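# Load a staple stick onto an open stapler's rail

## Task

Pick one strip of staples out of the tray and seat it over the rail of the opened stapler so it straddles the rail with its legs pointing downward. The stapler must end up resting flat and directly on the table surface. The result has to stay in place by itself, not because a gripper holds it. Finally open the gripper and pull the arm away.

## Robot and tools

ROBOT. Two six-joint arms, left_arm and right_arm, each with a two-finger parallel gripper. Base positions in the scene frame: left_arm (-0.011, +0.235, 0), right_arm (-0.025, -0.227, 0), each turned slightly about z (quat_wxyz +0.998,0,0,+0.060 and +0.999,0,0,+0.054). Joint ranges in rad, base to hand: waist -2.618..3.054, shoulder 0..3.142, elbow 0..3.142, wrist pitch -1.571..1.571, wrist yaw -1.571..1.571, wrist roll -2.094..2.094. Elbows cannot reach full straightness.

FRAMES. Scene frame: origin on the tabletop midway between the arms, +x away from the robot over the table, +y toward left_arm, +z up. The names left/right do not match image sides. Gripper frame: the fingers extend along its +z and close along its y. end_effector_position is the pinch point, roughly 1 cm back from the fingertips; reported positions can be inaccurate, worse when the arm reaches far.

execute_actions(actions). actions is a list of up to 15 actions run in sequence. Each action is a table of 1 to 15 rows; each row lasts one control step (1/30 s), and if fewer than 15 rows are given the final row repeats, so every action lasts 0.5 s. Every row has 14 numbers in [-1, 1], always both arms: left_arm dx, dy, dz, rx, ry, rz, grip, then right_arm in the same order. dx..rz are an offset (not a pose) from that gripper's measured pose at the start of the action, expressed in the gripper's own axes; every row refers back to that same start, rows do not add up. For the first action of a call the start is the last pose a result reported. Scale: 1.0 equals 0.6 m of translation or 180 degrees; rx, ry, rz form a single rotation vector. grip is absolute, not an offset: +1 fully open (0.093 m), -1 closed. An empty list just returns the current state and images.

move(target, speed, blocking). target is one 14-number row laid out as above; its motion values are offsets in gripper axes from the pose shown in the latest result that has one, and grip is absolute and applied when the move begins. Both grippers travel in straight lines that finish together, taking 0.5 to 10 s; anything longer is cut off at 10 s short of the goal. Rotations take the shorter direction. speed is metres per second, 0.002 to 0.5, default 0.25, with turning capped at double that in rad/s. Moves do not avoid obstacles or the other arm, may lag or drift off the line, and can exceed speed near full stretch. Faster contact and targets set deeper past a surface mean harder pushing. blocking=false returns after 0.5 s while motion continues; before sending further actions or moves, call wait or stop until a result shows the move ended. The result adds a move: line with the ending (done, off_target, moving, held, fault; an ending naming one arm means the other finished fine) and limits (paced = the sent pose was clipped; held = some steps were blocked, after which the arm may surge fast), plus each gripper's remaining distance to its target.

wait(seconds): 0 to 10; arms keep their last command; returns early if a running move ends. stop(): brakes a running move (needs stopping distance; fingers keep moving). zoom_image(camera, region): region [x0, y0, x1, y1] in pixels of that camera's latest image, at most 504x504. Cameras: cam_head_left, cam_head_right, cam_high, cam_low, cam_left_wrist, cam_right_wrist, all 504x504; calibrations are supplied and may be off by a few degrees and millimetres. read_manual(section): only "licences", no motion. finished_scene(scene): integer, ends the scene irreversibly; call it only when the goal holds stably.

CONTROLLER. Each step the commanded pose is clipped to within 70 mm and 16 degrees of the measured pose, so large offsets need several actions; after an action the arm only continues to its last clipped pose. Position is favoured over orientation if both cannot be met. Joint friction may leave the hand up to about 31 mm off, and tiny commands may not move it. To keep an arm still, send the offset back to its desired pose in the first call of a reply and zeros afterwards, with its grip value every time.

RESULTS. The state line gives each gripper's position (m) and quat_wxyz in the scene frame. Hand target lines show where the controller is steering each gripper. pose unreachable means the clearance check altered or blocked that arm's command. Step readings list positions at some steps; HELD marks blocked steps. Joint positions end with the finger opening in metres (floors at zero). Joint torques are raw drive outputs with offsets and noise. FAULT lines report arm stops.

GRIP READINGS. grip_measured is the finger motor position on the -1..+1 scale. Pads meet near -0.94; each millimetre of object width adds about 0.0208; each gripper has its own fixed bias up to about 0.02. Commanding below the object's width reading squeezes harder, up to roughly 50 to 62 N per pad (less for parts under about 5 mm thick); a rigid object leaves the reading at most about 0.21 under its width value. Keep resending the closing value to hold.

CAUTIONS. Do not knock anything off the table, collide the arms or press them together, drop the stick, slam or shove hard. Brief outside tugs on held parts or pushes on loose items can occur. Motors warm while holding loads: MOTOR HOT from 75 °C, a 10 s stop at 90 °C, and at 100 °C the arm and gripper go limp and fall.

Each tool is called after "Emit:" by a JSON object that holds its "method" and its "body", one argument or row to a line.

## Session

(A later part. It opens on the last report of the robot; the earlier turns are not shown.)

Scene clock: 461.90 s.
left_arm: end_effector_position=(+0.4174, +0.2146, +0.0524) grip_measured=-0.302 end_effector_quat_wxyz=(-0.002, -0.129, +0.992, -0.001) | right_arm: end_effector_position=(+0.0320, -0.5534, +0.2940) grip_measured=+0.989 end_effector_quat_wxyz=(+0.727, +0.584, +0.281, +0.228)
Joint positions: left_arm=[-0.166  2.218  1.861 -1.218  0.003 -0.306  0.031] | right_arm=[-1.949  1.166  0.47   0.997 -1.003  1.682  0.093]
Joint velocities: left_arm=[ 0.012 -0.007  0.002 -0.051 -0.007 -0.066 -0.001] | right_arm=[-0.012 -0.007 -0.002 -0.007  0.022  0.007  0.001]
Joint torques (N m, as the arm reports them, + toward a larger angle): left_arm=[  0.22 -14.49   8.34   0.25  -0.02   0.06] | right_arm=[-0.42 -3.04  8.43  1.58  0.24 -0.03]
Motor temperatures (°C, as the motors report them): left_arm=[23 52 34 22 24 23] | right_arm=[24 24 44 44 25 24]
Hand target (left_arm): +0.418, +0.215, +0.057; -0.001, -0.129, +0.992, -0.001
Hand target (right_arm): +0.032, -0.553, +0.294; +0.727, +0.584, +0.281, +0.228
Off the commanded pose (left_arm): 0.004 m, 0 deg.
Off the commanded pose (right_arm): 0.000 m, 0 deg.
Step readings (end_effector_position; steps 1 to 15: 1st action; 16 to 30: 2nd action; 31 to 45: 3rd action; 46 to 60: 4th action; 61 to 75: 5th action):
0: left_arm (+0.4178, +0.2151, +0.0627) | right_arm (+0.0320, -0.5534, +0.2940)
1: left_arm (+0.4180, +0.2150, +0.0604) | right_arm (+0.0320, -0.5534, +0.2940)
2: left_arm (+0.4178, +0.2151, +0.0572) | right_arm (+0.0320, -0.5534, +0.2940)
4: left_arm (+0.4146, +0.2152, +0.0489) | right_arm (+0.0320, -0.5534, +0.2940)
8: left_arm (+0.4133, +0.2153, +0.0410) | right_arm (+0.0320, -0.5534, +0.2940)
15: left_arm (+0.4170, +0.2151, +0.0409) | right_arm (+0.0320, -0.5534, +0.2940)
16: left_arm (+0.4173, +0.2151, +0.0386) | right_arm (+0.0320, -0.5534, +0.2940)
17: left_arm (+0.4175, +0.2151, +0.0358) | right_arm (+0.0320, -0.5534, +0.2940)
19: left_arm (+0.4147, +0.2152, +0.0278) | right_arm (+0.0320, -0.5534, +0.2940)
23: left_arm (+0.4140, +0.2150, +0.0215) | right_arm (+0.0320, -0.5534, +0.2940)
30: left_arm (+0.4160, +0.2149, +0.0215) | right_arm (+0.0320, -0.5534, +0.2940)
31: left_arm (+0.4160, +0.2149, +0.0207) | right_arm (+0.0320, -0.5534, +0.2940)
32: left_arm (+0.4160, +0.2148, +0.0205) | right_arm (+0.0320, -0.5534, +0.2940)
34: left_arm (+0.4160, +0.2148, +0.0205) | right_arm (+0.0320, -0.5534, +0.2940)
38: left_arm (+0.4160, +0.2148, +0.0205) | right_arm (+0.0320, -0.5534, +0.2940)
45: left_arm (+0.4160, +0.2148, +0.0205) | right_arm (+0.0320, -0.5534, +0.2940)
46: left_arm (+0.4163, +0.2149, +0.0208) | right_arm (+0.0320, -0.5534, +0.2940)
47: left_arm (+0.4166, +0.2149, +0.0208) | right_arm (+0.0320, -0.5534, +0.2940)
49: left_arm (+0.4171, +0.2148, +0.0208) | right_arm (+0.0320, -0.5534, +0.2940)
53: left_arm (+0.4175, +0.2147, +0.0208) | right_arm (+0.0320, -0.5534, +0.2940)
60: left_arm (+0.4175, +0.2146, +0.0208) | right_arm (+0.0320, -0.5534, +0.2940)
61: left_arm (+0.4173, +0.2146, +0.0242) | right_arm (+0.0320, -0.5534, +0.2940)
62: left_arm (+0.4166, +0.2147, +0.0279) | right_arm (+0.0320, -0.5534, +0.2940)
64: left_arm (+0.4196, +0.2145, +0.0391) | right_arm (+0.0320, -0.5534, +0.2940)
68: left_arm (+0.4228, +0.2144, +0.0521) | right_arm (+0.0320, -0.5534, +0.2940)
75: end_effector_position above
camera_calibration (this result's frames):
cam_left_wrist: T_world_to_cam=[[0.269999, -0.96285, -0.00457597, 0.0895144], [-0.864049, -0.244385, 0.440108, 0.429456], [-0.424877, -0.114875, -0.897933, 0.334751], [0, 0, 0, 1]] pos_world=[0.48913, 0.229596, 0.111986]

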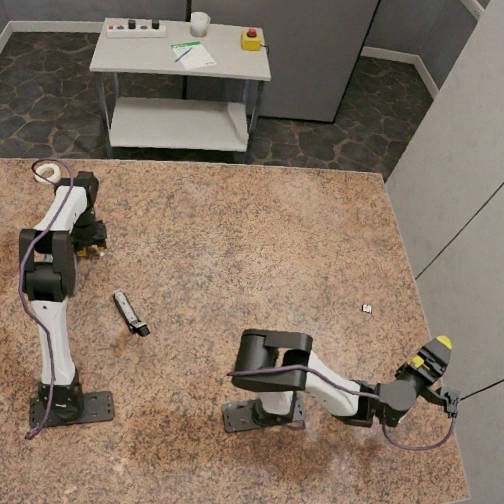

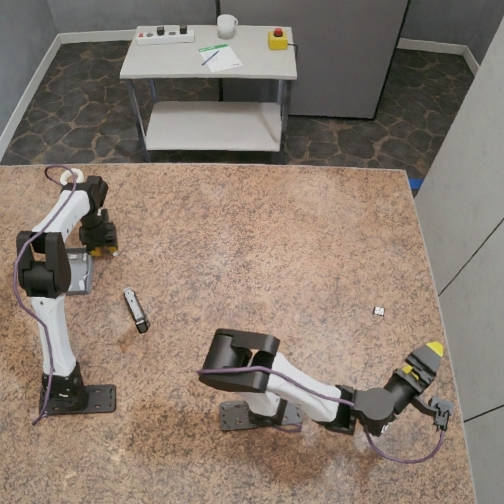

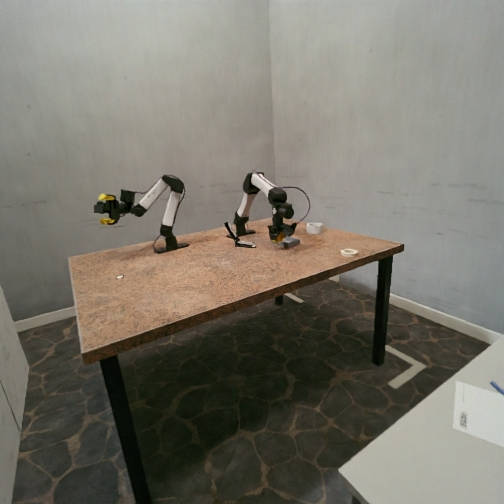

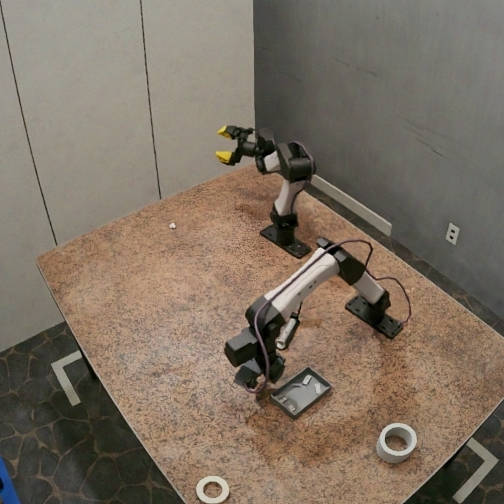

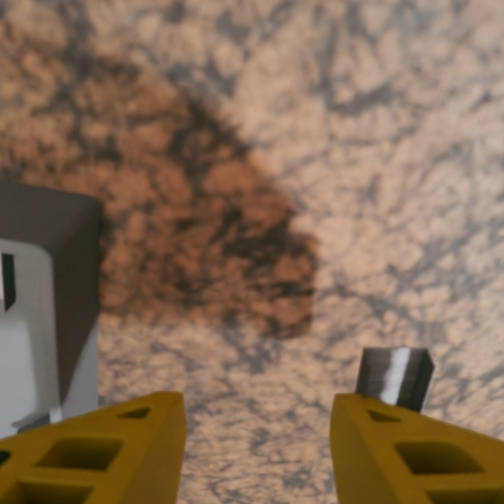

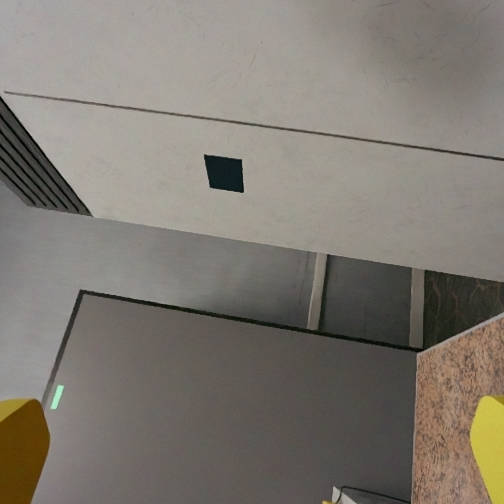

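Emit:
{"method": "execute_actions", "body": {
  "actions": [
    [[0,0,0.06,0,0,0,-0.3,0,0,0,0,0,0,1]],
    [[0,0,0.02,-0.1,0,0,-0.3,0,0,0,0,0,0,1]],
    [[0,0,0.015,0,0,0,-0.3,0,0,0,0,0,0,1]],
    [[0,0,0.015,0.09,0,0,-0.3,0,0,0,0,0,0,1]],
    [[0,0,0.015,0.09,0,0,-0.3,0,0,0,0,0,0,1]],
    [[0,0,0.015,0,0,0,-0.3,0,0,0,0,0,0,1]],
    [[0,0,-0.05,-0.09,0,0,-0.3,0,0,0,0,0,0,1]],
    [[0,0,-0.03,0,0,0,-0.3,0,0,0,0,0,0,1]]
  ]
}}

Scene clock: 498.70 s.
left_arm: end_effector_position=(+0.4131, +0.2223, +0.0604) grip_measured=-0.302 end_effector_quat_wxyz=(-0.001, -0.125, +0.992, +0.016) | right_arm: end_effector_position=(+0.0320, -0.5534, +0.2940) grip_measured=+0.989 end_effector_quat_wxyz=(+0.727, +0.584, +0.281, +0.228)
Joint positions: left_arm=[-0.162  2.198  1.86  -1.241 -0.031 -0.294  0.031] | right_arm=[-1.949  1.166  0.47   0.997 -1.003  1.682  0.093]
Joint velocities: left_arm=[-0.002  0.007  0.002 -0.007 -0.037  0.022  0.   ] | right_arm=[-0.012 -0.012 -0.002  0.066 -0.095  0.022  0.   ]
Joint torques (N m, as the arm reports them, + toward a larger angle): left_arm=[  0.1  -15.08   8.69   0.23  -0.04   0.03] | right_arm=[-0.3  -2.91  8.39  1.64  0.24 -0.02]
Motor temperatures (°C, as the motors report them): left_arm=[23 56 35 22 24 23] | right_arm=[24 25 45 45 25 24]
Hand target (left_arm): +0.415, +0.222, +0.069; +0.007, -0.125, +0.992, +0.014
Hand target (right_arm): +0.032, -0.553, +0.294; +0.727, +0.584, +0.281, +0.228
Off the commanded pose (left_arm): 0.009 m, 1 deg.
Off the commanded pose (right_arm): 0.000 m, 0 deg.
Step readings (end_effector_position; steps 1 to 15: 1st action; 16 to 30: 2nd action; 31 to 45: 3rd action; 46 to 60: 4th action; 61 to 75: 5th action; 76 to 90: 6th action; 91 to 105: 7th action; 106 to 120: 8th action):
0: left_arm (+0.4161, +0.2147, +0.0524) | right_arm (+0.0320, -0.5534, +0.2940)
1: left_arm (+0.4165, +0.2147, +0.0490) | right_arm (+0.0320, -0.5534, +0.2940)
2: left_arm (+0.4165, +0.2147, +0.0445) | right_arm (+0.0320, -0.5534, +0.2940)
4: left_arm (+0.4121, +0.2149, +0.0315) | right_arm (+0.0320, -0.5534, +0.2940)
8: left_arm (+0.4104, +0.2146, +0.0198) | right_arm (+0.0320, -0.5534, +0.2940)
15: left_arm (+0.4129, +0.2144, +0.0197) | right_arm (+0.0320, -0.5534, +0.2940)
16: left_arm (+0.4128, +0.2162, +0.0197) | right_arm (+0.0320, -0.5534, +0.2940)
17: left_arm (+0.4142, +0.2169, +0.0206) | right_arm (+0.0320, -0.5534, +0.2940)
19: left_arm (+0.4182, +0.2107, +0.0220) | right_arm (+0.0320, -0.5534, +0.2940)
23: left_arm (+0.4203, +0.2012, +0.0234) | right_arm (+0.0320, -0.5534, +0.2940)
30: left_arm (+0.4167, +0.2080, +0.0241) | right_arm (+0.0320, -0.5534, +0.2940)
31: left_arm (+0.4170, +0.2082, +0.0246) | right_arm (+0.0320, -0.5534, +0.2940)
32: left_arm (+0.4170, +0.2082, +0.0247) | right_arm (+0.0320, -0.5534, +0.2940)
34: left_arm (+0.4171, +0.2081, +0.0247) | right_arm (+0.0320, -0.5534, +0.2940)
38: left_arm (+0.4171, +0.2081, +0.0247) | right_arm (+0.0320, -0.5534, +0.2940)
45: left_arm (+0.4171, +0.2081, +0.0247) | right_arm (+0.0320, -0.5534, +0.2940)
46: left_arm (+0.4167, +0.2081, +0.0246) | right_arm (+0.0320, -0.5534, +0.2940)
47: left_arm (+0.4147, +0.2075, +0.0250) | right_arm (+0.0320, -0.5534, +0.2940)
49: left_arm (+0.4113, +0.2143, +0.0255) | right_arm (+0.0320, -0.5534, +0.2940)
53: left_arm (+0.4112, +0.2244, +0.0213) | right_arm (+0.0320, -0.5534, +0.2940)
60: left_arm (+0.4164, +0.2166, +0.0202) | right_arm (+0.0320, -0.5534, +0.2940)
61: left_arm (+0.4167, +0.2141, +0.0194) | right_arm (+0.0320, -0.5534, +0.2940)
62: left_arm (+0.4165, +0.2131, +0.0191) | right_arm (+0.0320, -0.5534, +0.2940)
64: left_arm (+0.4158, +0.2179, +0.0204) | right_arm (+0.0320, -0.5534, +0.2940)
68: left_arm (+0.4160, +0.2202, +0.0219) | right_arm (+0.0320, -0.5534, +0.2940)
75: left_arm (+0.4158, +0.2202, +0.0219) | right_arm (+0.0320, -0.5534, +0.2940)
76: left_arm (+0.4159, +0.2203, +0.0220) | right_arm (+0.0320, -0.5534, +0.2940)
77: left_arm (+0.4159, +0.2203, +0.0220) | right_arm (+0.0320, -0.5534, +0.2940)
79: left_arm (+0.4159, +0.2203, +0.0220) | right_arm (+0.0320, -0.5534, +0.2940)
83: left_arm (+0.4159, +0.2203, +0.0220) | right_arm (+0.0320, -0.5534, +0.2940)
90: left_arm (+0.4159, +0.2203, +0.0220) | right_arm (+0.0320, -0.5534, +0.2940)
91: left_arm (+0.4156, +0.2224, +0.0252) | right_arm (+0.0320, -0.5534, +0.2940)
92: left_arm (+0.4152, +0.2248, +0.0287) | right_arm (+0.0320, -0.5534, +0.2940)
94: left_arm (+0.4199, +0.2210, +0.0405) | right_arm (+0.0320, -0.5534, +0.2940)
98: left_arm (+0.4256, +0.2144, +0.0562) | right_arm (+0.0320, -0.5534, +0.2940)
105: left_arm (+0.4154, +0.2222, +0.0506) | right_arm (+0.0320, -0.5534, +0.2940)
106: left_arm (+0.4143, +0.2223, +0.0513) | right_arm (+0.0320, -0.5534, +0.2940)
107: left_arm (+0.4134, +0.2223, +0.0527) | right_arm (+0.0320, -0.5534, +0.2940)
109: left_arm (+0.4146, +0.2223, +0.0570) | right_arm (+0.0320, -0.5534, +0.2940)
113: left_arm (+0.4157, +0.2222, +0.0604) | right_arm (+0.0320, -0.5534, +0.2940)
120: end_effector_position above
camera_calibration (this result's frames):
cam_left_wrist: T_world_to_cam=[[0.261667, -0.964409, -0.038017, 0.103963], [-0.865106, -0.251823, 0.433793, 0.426499], [-0.427927, -0.0806202, -0.90021, 0.334785], [0, 0, 0, 1]] pos_world=[0.485027, 0.234656, 0.120317]

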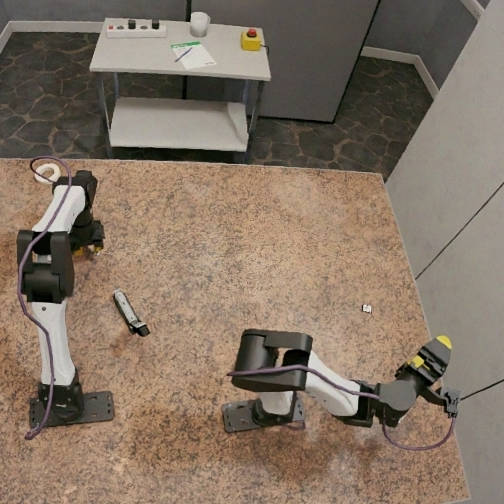

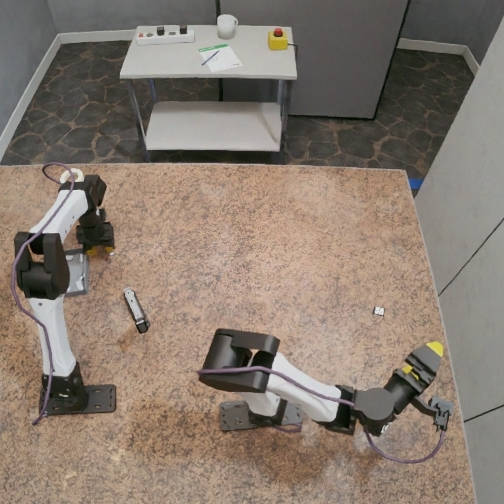

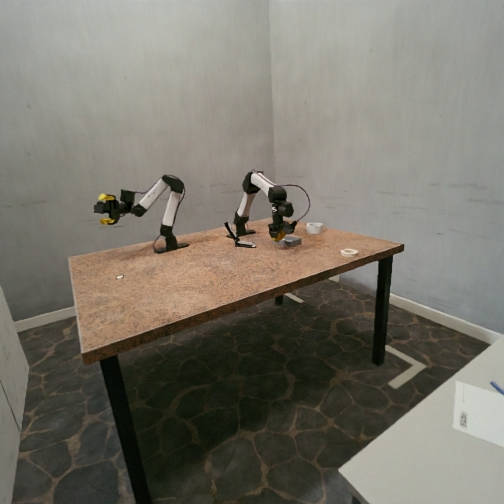

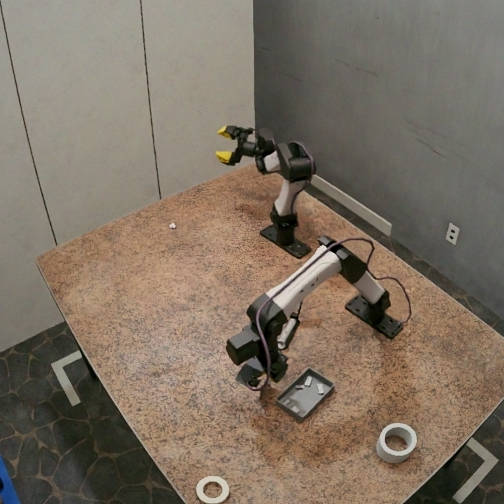

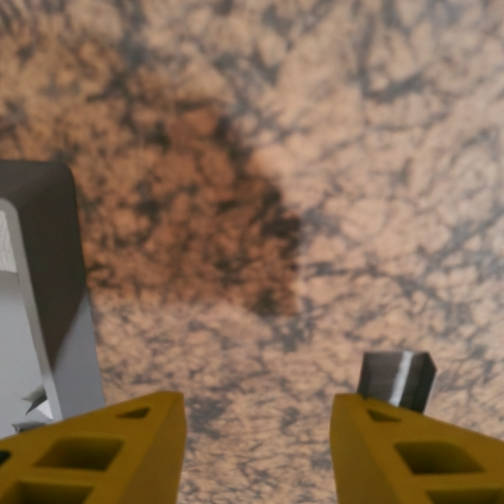

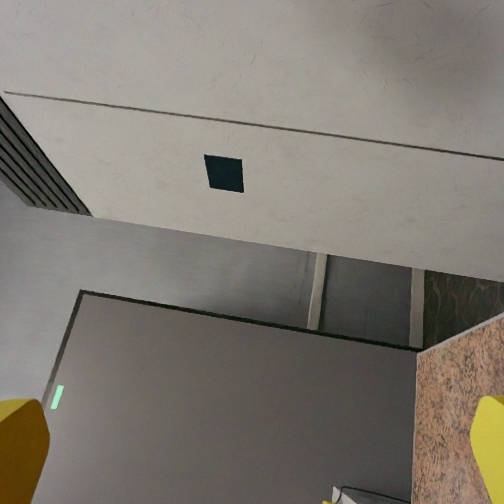

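Emit:
{"method": "move", "body": {
  "target": [0.153,-0.24,-0.1,0,0,0.08,-0.3,0.733,-0.012,-0.265,-0.57,0.647,-0.334,-1],
  "speed": 0.2
}}

Scene clock: 556.07 s.
left_arm: end_effector_position=(+0.3591, +0.0627, +0.1145) grip_measured=-0.302 end_effector_quat_wxyz=(-0.005, +0.000, +1.000, +0.014) | right_arm: end_effector_position=(+0.2467, -0.1487, +0.2079) grip_measured=-1.000 end_effector_quat_wxyz=(+0.609, -0.431, +0.558, +0.364)
Joint positions: left_arm=[-0.565  2.138  1.979 -1.433 -0.021 -0.445  0.031] | right_arm=[-0.467  1.501  0.349  1.559 -1.555  0.288  0.   ]
Joint velocities: left_arm=[ 0.007  0.002 -0.012 -0.037  0.007 -0.037 -0.001] | right_arm=[ 0.017 -0.012 -0.012 -0.051 -0.037 -0.081  0.   ]
Joint torques (N m, as the arm reports them, + toward a larger angle): left_arm=[ -0.7  -12.66   8.85   0.17   0.03  -0.02] | right_arm=[ 0.4  -2.85  7.22  1.07  0.24  0.  ]
Motor temperatures (°C, as the motors report them): left_arm=[23 61 36 22 24 23] | right_arm=[24 24 45 44 25 24]
Hand target (left_arm): +0.359, +0.057, +0.116; -0.005, +0.000, +1.000, +0.011
Hand target (right_arm): +0.249, -0.148, +0.208; +0.607, -0.440, +0.552, +0.365
Off the commanded pose (left_arm): 0.005 m, 0 deg.
Off the commanded pose (right_arm): 0.010 m, 40 deg; orientation clipped at the last step of the last action.
joint sent to its limit (right arm) — the command would take joint 5 (wrist yaw) past its lower limit, so that joint was sent only as far as its limit.
move: off_target (right_arm); limits=paced
camera_calibration (this result's frames):
cam_left_wrist: T_world_to_cam=[[0.0135942, -0.99931, -0.0345677, 0.0571102], [-0.895698, -0.0275368, 0.44381, 0.311939], [-0.444455, 0.024929, -0.895454, 0.346249], [0, 0, 0, 1]] pos_world=[0.432519, 0.0570289, 0.173583]
cam_right_wrist: T_world_to_cam=[[0.924076, -0.365284, 0.112475, -0.298321], [-0.0574021, -0.423577, -0.90404, 0.179669], [0.377873, 0.828945, -0.412385, 0.200821], [0, 0, 0, 1]] pos_world=[0.210099, -0.199338, 0.278797]

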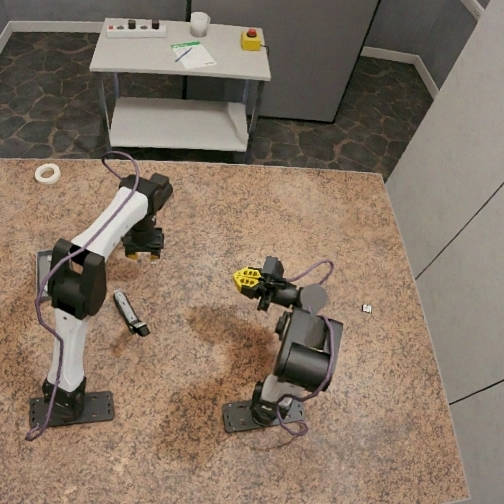

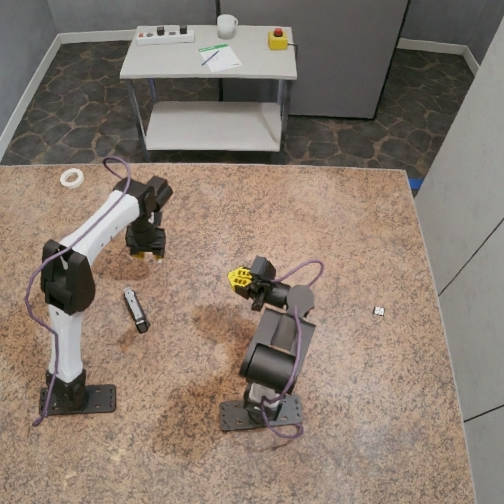

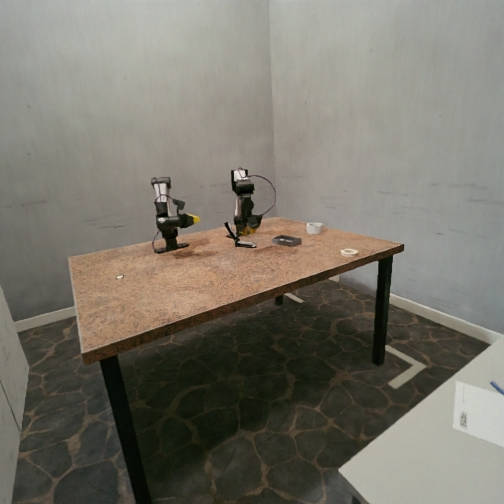

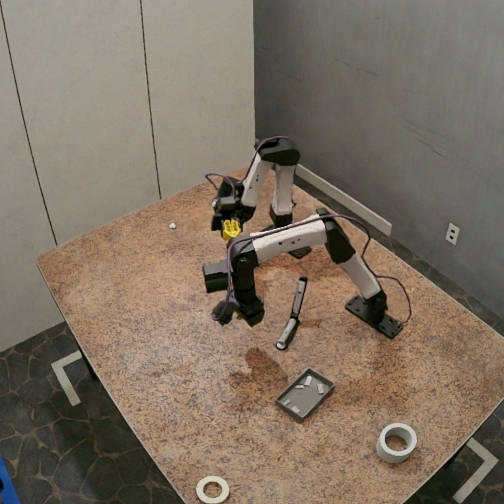

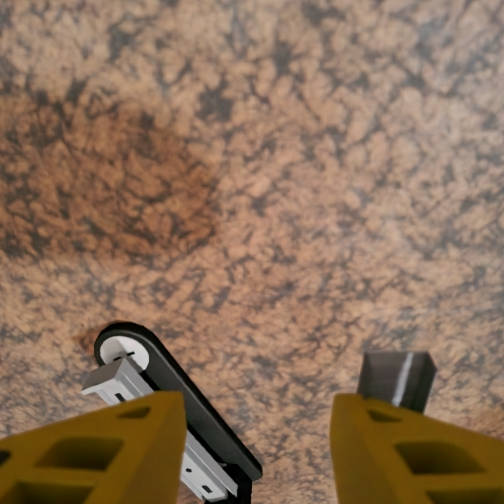

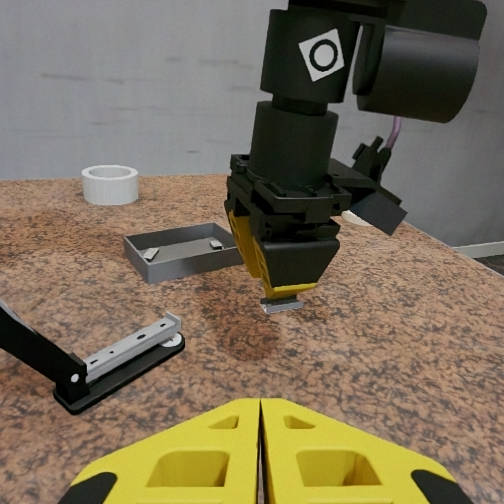

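Emit:
{"method": "move", "body": {
  "target": [0,0,0,0,0,0,-0.3,0.165,-0.066,0.29,0,0,0,-1],
  "speed": 0.12
}}

Scene clock: 574.37 s.
left_arm: end_effector_position=(+0.3591, +0.0627, +0.1145) grip_measured=-0.302 end_effector_quat_wxyz=(-0.005, +0.000, +1.000, +0.014) | right_arm: end_effector_position=(+0.3514, -0.0054, +0.1168) grip_measured=-1.000 end_effector_quat_wxyz=(+0.605, -0.429, +0.559, +0.371)
Joint positions: left_arm=[-0.565  2.138  1.979 -1.433 -0.021 -0.445  0.031] | right_arm=[ 0.093  2.069  0.674  1.409 -1.004 -0.093  0.   ]
Joint velocities: left_arm=[ 0.002 -0.007 -0.007  0.022 -0.022  0.007  0.   ] | right_arm=[ 0.017 -0.012 -0.007  0.022 -0.037 -0.037  0.   ]
Joint torques (N m, as the arm reports them, + toward a larger angle): left_arm=[  0.13 -13.45   7.21   0.26  -0.04   0.07] | right_arm=[ 0.18 -7.63  6.39  1.73  0.25 -0.02]
Motor temperatures (°C, as the motors report them): left_arm=[23 59 37 22 24 23] | right_arm=[24 25 44 43 25 24]
Hand target (left_arm): +0.359, +0.063, +0.114; -0.005, +0.000, +1.000, +0.014
Hand target (right_arm): +0.357, -0.003, +0.116; +0.610, -0.429, +0.557, +0.365
Off the commanded pose (left_arm): 0.000 m, 0 deg.
Off the commanded pose (right_arm): 0.007 m, 1 deg.
move: done
camera_calibration (this result's frames):
cam_left_wrist: T_world_to_cam=[[0.0135942, -0.99931, -0.0345677, 0.0571102], [-0.895698, -0.0275368, 0.44381, 0.311939], [-0.444455, 0.024929, -0.895454, 0.346249], [0, 0, 0, 1]] pos_world=[0.432519, 0.0570289, 0.173583]
cam_right_wrist: T_world_to_cam=[[0.92817, -0.359252, 0.097151, -0.332152], [-0.067032, -0.418162, -0.905896, 0.16764], [0.36607, 0.834313, -0.412207, 0.00908692], [0, 0, 0, 1]] pos_world=[0.316205, -0.056807, 0.187879]

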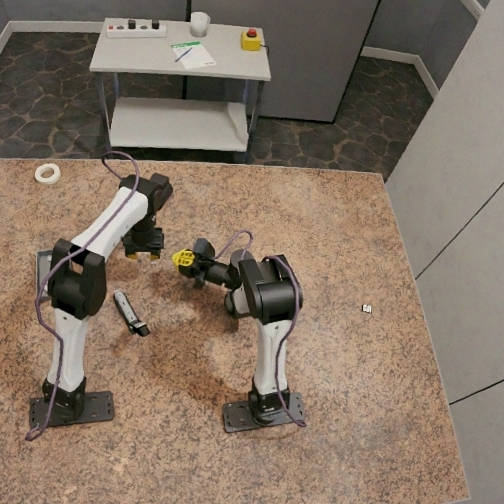

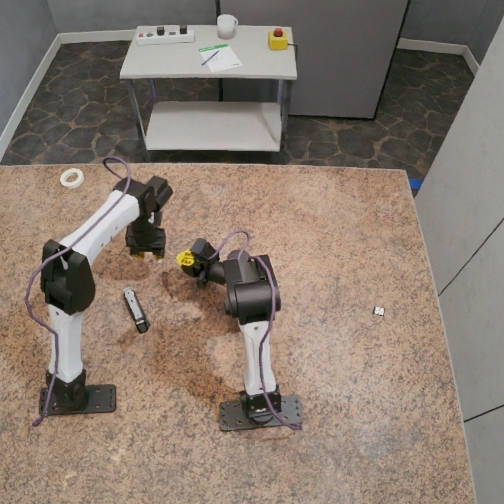

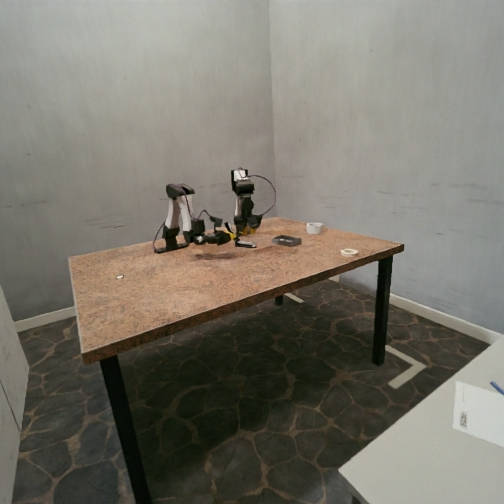

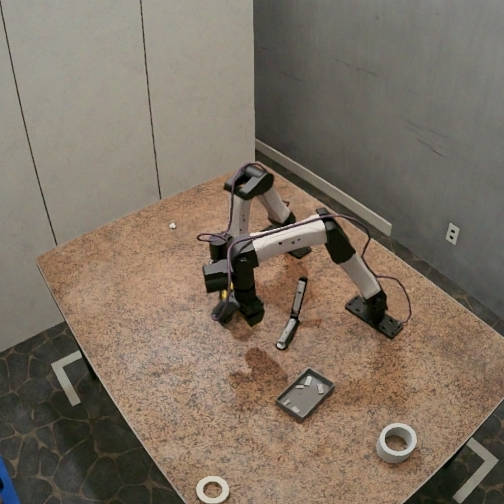

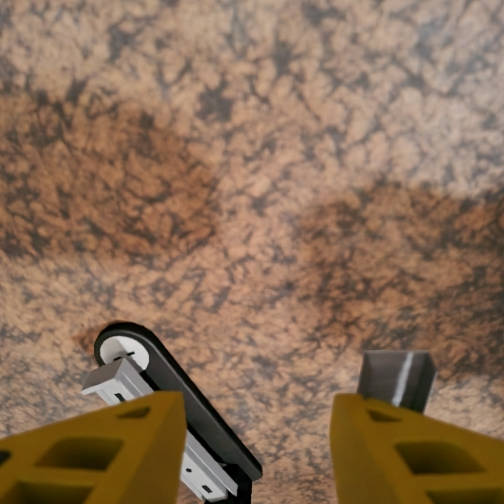

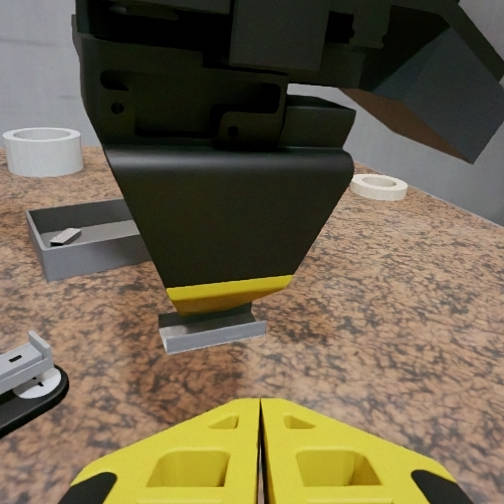

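Emit:
{"method": "move", "body": {
  "target": [0,0,0,0,0,0.117,-0.3,0.015,0.03,0,0,0,0,0.1],
  "speed": 0.1
}}

Scene clock: 609.83 s.
left_arm: end_effector_position=(+0.3591, +0.0627, +0.1145) grip_measured=-0.302 end_effector_quat_wxyz=(-0.007, +0.177, +0.984, +0.013) | right_arm: end_effector_position=(+0.3404, -0.0004, +0.1190) grip_measured=+0.098 end_effector_quat_wxyz=(+0.616, -0.434, +0.546, +0.367)
Joint positions: left_arm=[-0.565  2.138  1.979 -1.433 -0.021 -0.09   0.031] | right_arm=[ 0.114  2.069  0.635  1.483 -0.987 -0.093  0.05 ]
Joint velocities: left_arm=[-0.012  0.002 -0.007 -0.066  0.022 -0.051 -0.   ] | right_arm=[-0.012  0.002 -0.002  0.037  0.022  0.066 -0.   ]
Joint torques (N m, as the arm reports them, + toward a larger angle): left_arm=[  0.07 -13.45   7.17   0.28  -0.02   0.14] | right_arm=[ 0.38 -7.26  2.48  1.74  0.26  0.03]
Motor temperatures (°C, as the motors report them): left_arm=[23 59 36 22 24 23] | right_arm=[24 29 43 46 25 24]
Hand target (left_arm): +0.359, +0.063, +0.114; -0.007, +0.183, +0.983, +0.013
Hand target (right_arm): +0.335, +0.001, +0.106; +0.605, -0.429, +0.559, +0.371
Off the commanded pose (left_arm): 0.000 m, 1 deg.
Off the commanded pose (right_arm): 0.014 m, 2 deg.
move: off_target (right_arm)
camera_calibration (this result's frames):
cam_left_wrist: T_world_to_cam=[[-0.334578, -0.941903, -0.0296207, 0.177972], [-0.844881, 0.285895, 0.45215, 0.27307], [-0.417413, 0.176305, -0.89145, 0.326582], [0, 0, 0, 1]] pos_world=[0.426577, 0.0319846, 0.172935]
cam_right_wrist: T_world_to_cam=[[0.925808, -0.356245, 0.126368, -0.32302], [-0.0338736, -0.411159, -0.910934, 0.160287], [0.376473, 0.83907, -0.392722, 0.00402535], [0, 0, 0, 1]] pos_world=[0.302968, -0.052548, 0.188411]

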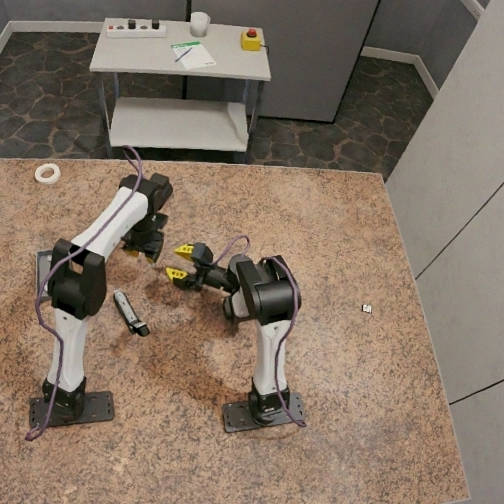

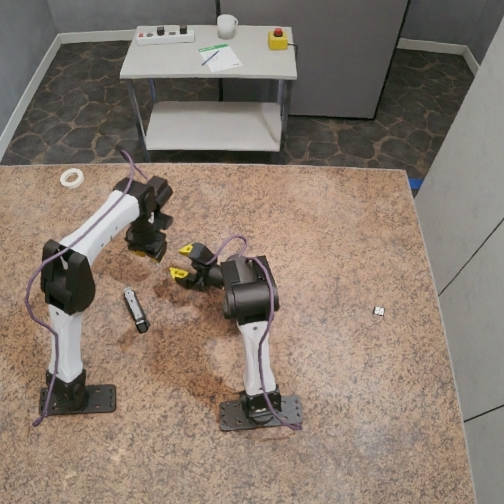

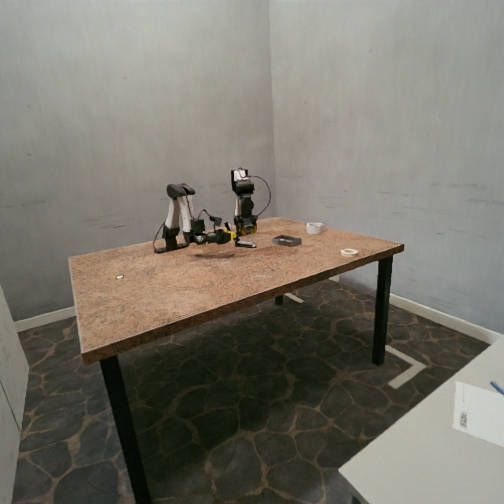

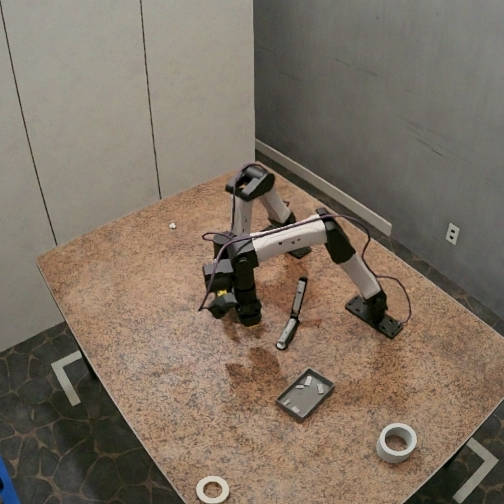

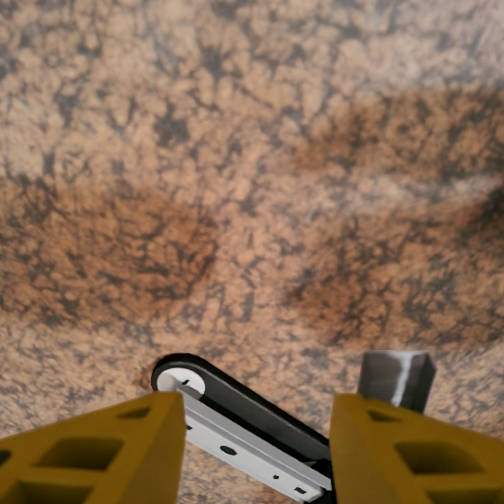

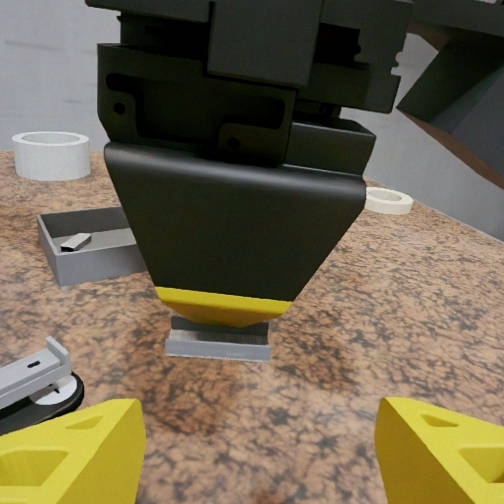

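Emit:
{"method": "move", "body": {
  "target": [0,0,0,0,0,0,-0.3,0.008,0.022,0.03,0,0,0,0.1],
  "speed": 0.05
}}

Scene clock: 623.20 s.
left_arm: end_effector_position=(+0.3591, +0.0627, +0.1145) grip_measured=-0.302 end_effector_quat_wxyz=(-0.007, +0.178, +0.984, +0.013) | right_arm: end_effector_position=(+0.3336, +0.0197, +0.1216) grip_measured=+0.098 end_effector_quat_wxyz=(+0.618, -0.437, +0.539, +0.369)
Joint positions: left_arm=[-0.565  2.138  1.979 -1.433 -0.021 -0.088  0.031] | right_arm=[ 0.178  2.069  0.635  1.496 -0.932 -0.093  0.05 ]
Joint velocities: left_arm=[ 0.007 -0.002  0.007 -0.11  -0.022 -0.007 -0.   ] | right_arm=[ 0.012 -0.002 -0.032 -0.051 -0.022 -0.007 -0.   ]
Joint torques (N m, as the arm reports them, + toward a larger angle): left_arm=[  0.08 -13.58   7.17   0.27  -0.03   0.03] | right_arm=[ 0.39 -6.98  4.5   1.77  0.19  0.01]
Motor temperatures (°C, as the motors report them): left_arm=[23 59 36 22 24 23] | right_arm=[24 30 41 47 25 24]
Hand target (left_arm): +0.359, +0.063, +0.114; -0.007, +0.177, +0.984, +0.013
Hand target (right_arm): +0.335, +0.021, +0.113; +0.616, -0.434, +0.546, +0.367
Off the commanded pose (left_arm): 0.000 m, 0 deg.
Off the commanded pose (right_arm): 0.009 m, 1 deg.
move: done
camera_calibration (this result's frames):
cam_left_wrist: T_world_to_cam=[[-0.337093, -0.941007, -0.0295714, 0.178813], [-0.844081, 0.288161, 0.452206, 0.272635], [-0.417008, 0.177396, -0.891423, 0.326365], [0, 0, 0, 1]] pos_world=[0.426499, 0.0318061, 0.17293]
cam_right_wrist: T_world_to_cam=[[0.927968, -0.347412, 0.134836, -0.311805], [-0.0192026, -0.405915, -0.913709, 0.165986], [0.372166, 0.845303, -0.383347, -0.00909], [0, 0, 0, 1]] pos_world=[0.295916, -0.033265, 0.190221]

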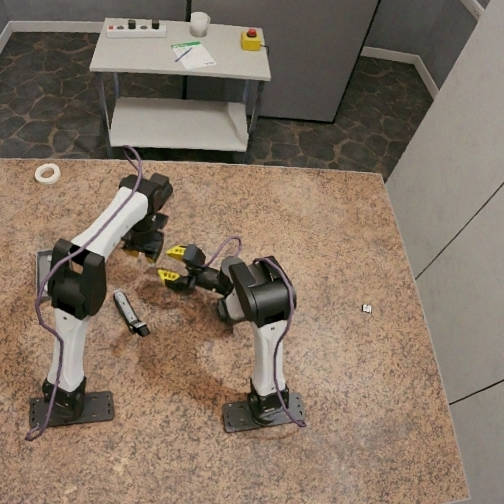

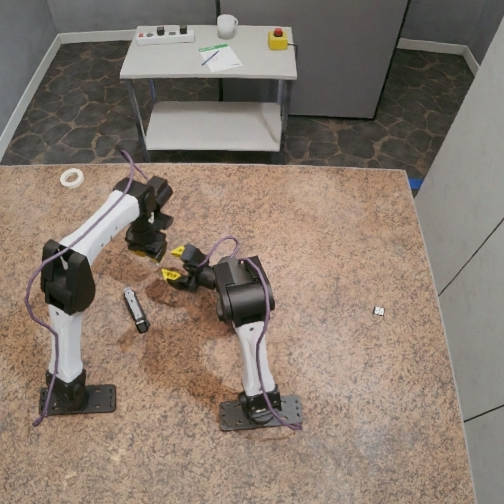

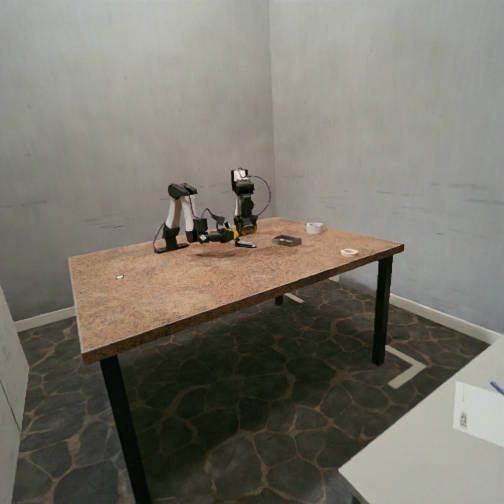

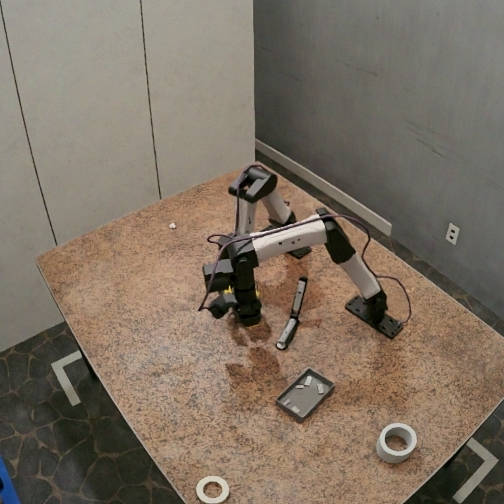

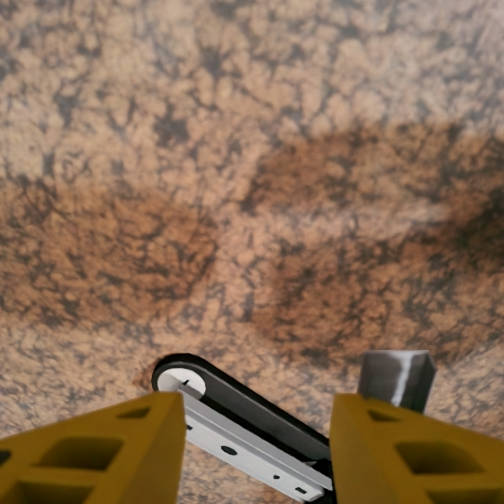

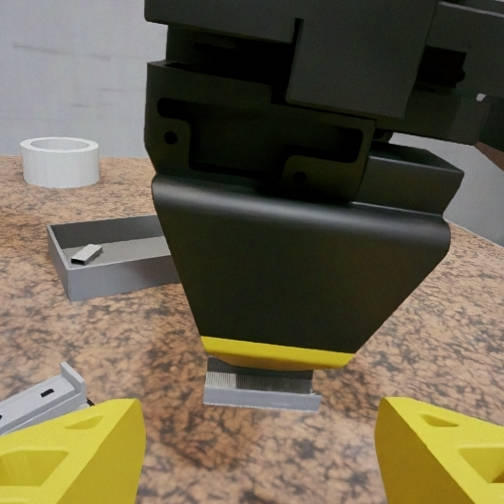

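Emit:
{"method": "execute_actions", "body": {
  "actions": [
    [[0,0,0,0,0,0,-0.3,0.03,0,0,0,0,0,0.1]],
    [[0,0,0,0,0,0,-0.3,0,0,0.035,0,0,0,0.1]],
    [[0,0,0,0,0,0,-0.3,0,0,0,0,0,0,0.1]]
  ]
}}

Scene clock: 631.17 s.
left_arm: end_effector_position=(+0.3591, +0.0627, +0.1145) grip_measured=-0.302 end_effector_quat_wxyz=(-0.007, +0.178, +0.984, +0.013) | right_arm: end_effector_position=(+0.3350, +0.0375, +0.1092) grip_measured=+0.098 end_effector_quat_wxyz=(+0.617, -0.438, +0.537, +0.372)
Joint positions: left_arm=[-0.565  2.138  1.979 -1.433 -0.021 -0.088  0.031] | right_arm=[ 0.228  2.14   0.671  1.531 -0.89  -0.093  0.05 ]
Joint velocities: left_arm=[ 0.007  0.032 -0.007  0.051 -0.051  0.051  0.   ] | right_arm=[-0.002 -0.002 -0.022  0.037  0.051 -0.022  0.   ]
Joint torques (N m, as the arm reports them, + toward a larger angle): left_arm=[  0.15 -13.58   7.09   0.26  -0.02   0.07] | right_arm=[-0.36 -9.34  4.14  1.73  0.13  0.06]
Motor temperatures (°C, as the motors report them): left_arm=[23 59 36 22 24 23] | right_arm=[24 31 40 47 25 24]
Hand target (left_arm): +0.359, +0.063, +0.114; -0.007, +0.178, +0.984, +0.013
Hand target (right_arm): +0.335, +0.037, +0.109; +0.617, -0.438, +0.537, +0.372
Off the commanded pose (left_arm): 0.000 m, 0 deg.
Off the commanded pose (right_arm): 0.000 m, 0 deg.
Step readings (end_effector_position; steps 1 to 15: 1st action; 16 to 30: 2nd action; 31 to 45: 3rd action):
0: left_arm (+0.3591, +0.0627, +0.1145) | right_arm (+0.3342, +0.0194, +0.1218)
1: left_arm (+0.3591, +0.0627, +0.1145) | right_arm (+0.3342, +0.0194, +0.1210)
2: left_arm (+0.3591, +0.0627, +0.1145) | right_arm (+0.3341, +0.0194, +0.1189)
4: left_arm (+0.3591, +0.0627, +0.1145) | right_arm (+0.3340, +0.0193, +0.1098)
8: left_arm (+0.3591, +0.0627, +0.1145) | right_arm (+0.3338, +0.0193, +0.1012)
15: left_arm (+0.3591, +0.0627, +0.1145) | right_arm (+0.3337, +0.0192, +0.1040)
16: left_arm (+0.3591, +0.0627, +0.1145) | right_arm (+0.3344, +0.0206, +0.1045)
17: left_arm (+0.3591, +0.0627, +0.1145) | right_arm (+0.3351, +0.0242, +0.1055)
19: left_arm (+0.3591, +0.0627, +0.1145) | right_arm (+0.3343, +0.0328, +0.1088)
23: left_arm (+0.3591, +0.0627, +0.1145) | right_arm (+0.3338, +0.0379, +0.1102)
30: left_arm (+0.3591, +0.0627, +0.1145) | right_arm (+0.3350, +0.0375, +0.1092)
31: left_arm (+0.3591, +0.0627, +0.1145) | right_arm (+0.3350, +0.0375, +0.1092)
32: left_arm (+0.3591, +0.0627, +0.1145) | right_arm (+0.3350, +0.0375, +0.1092)
34: left_arm (+0.3591, +0.0627, +0.1145) | right_arm (+0.3350, +0.0375, +0.1092)
38: left_arm (+0.3591, +0.0627, +0.1145) | right_arm (+0.3350, +0.0375, +0.1092)
45: end_effector_position above
camera_calibration (this result's frames):
cam_left_wrist: T_world_to_cam=[[-0.337093, -0.941007, -0.0295714, 0.178813], [-0.844081, 0.288161, 0.452206, 0.272635], [-0.417008, 0.177396, -0.891423, 0.326365], [0, 0, 0, 1]] pos_world=[0.426499, 0.0318061, 0.17293]
cam_right_wrist: T_world_to_cam=[[0.930598, -0.340937, 0.133229, -0.30617], [-0.0169697, -0.403762, -0.914707, 0.161273], [0.36565, 0.848963, -0.381526, -0.0275633], [0, 0, 0, 1]] pos_world=[0.297736, -0.0158685, 0.177792]

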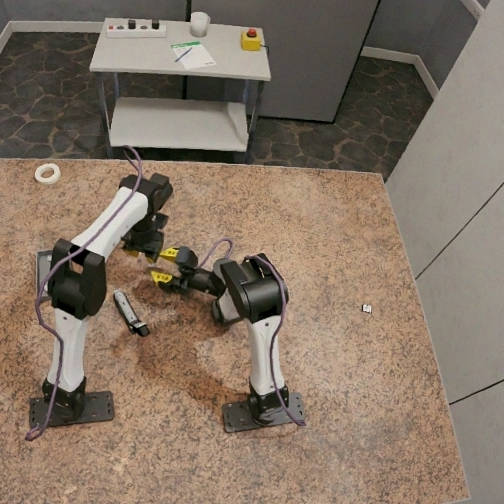

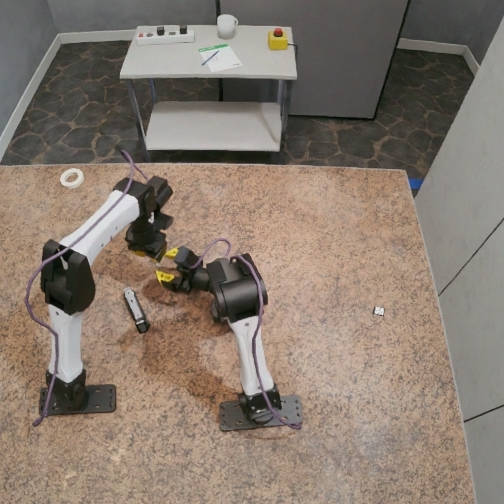

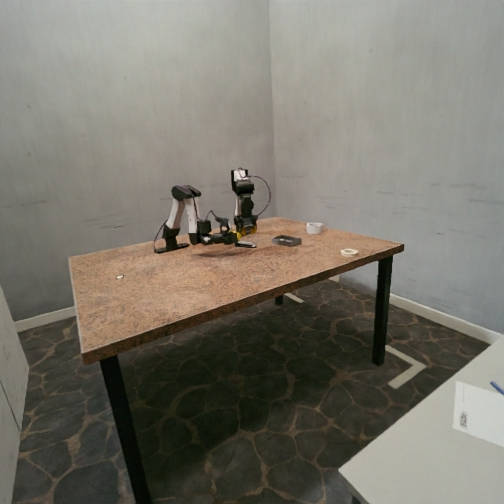

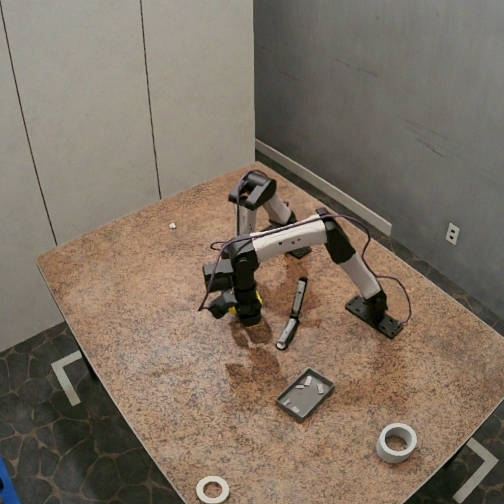

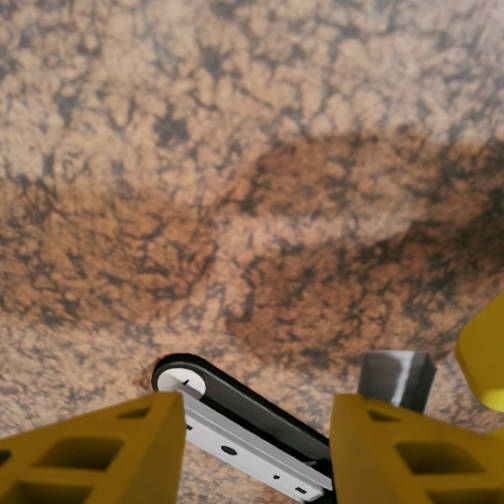

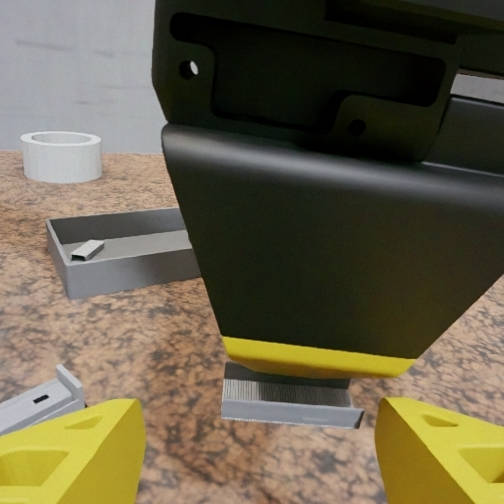

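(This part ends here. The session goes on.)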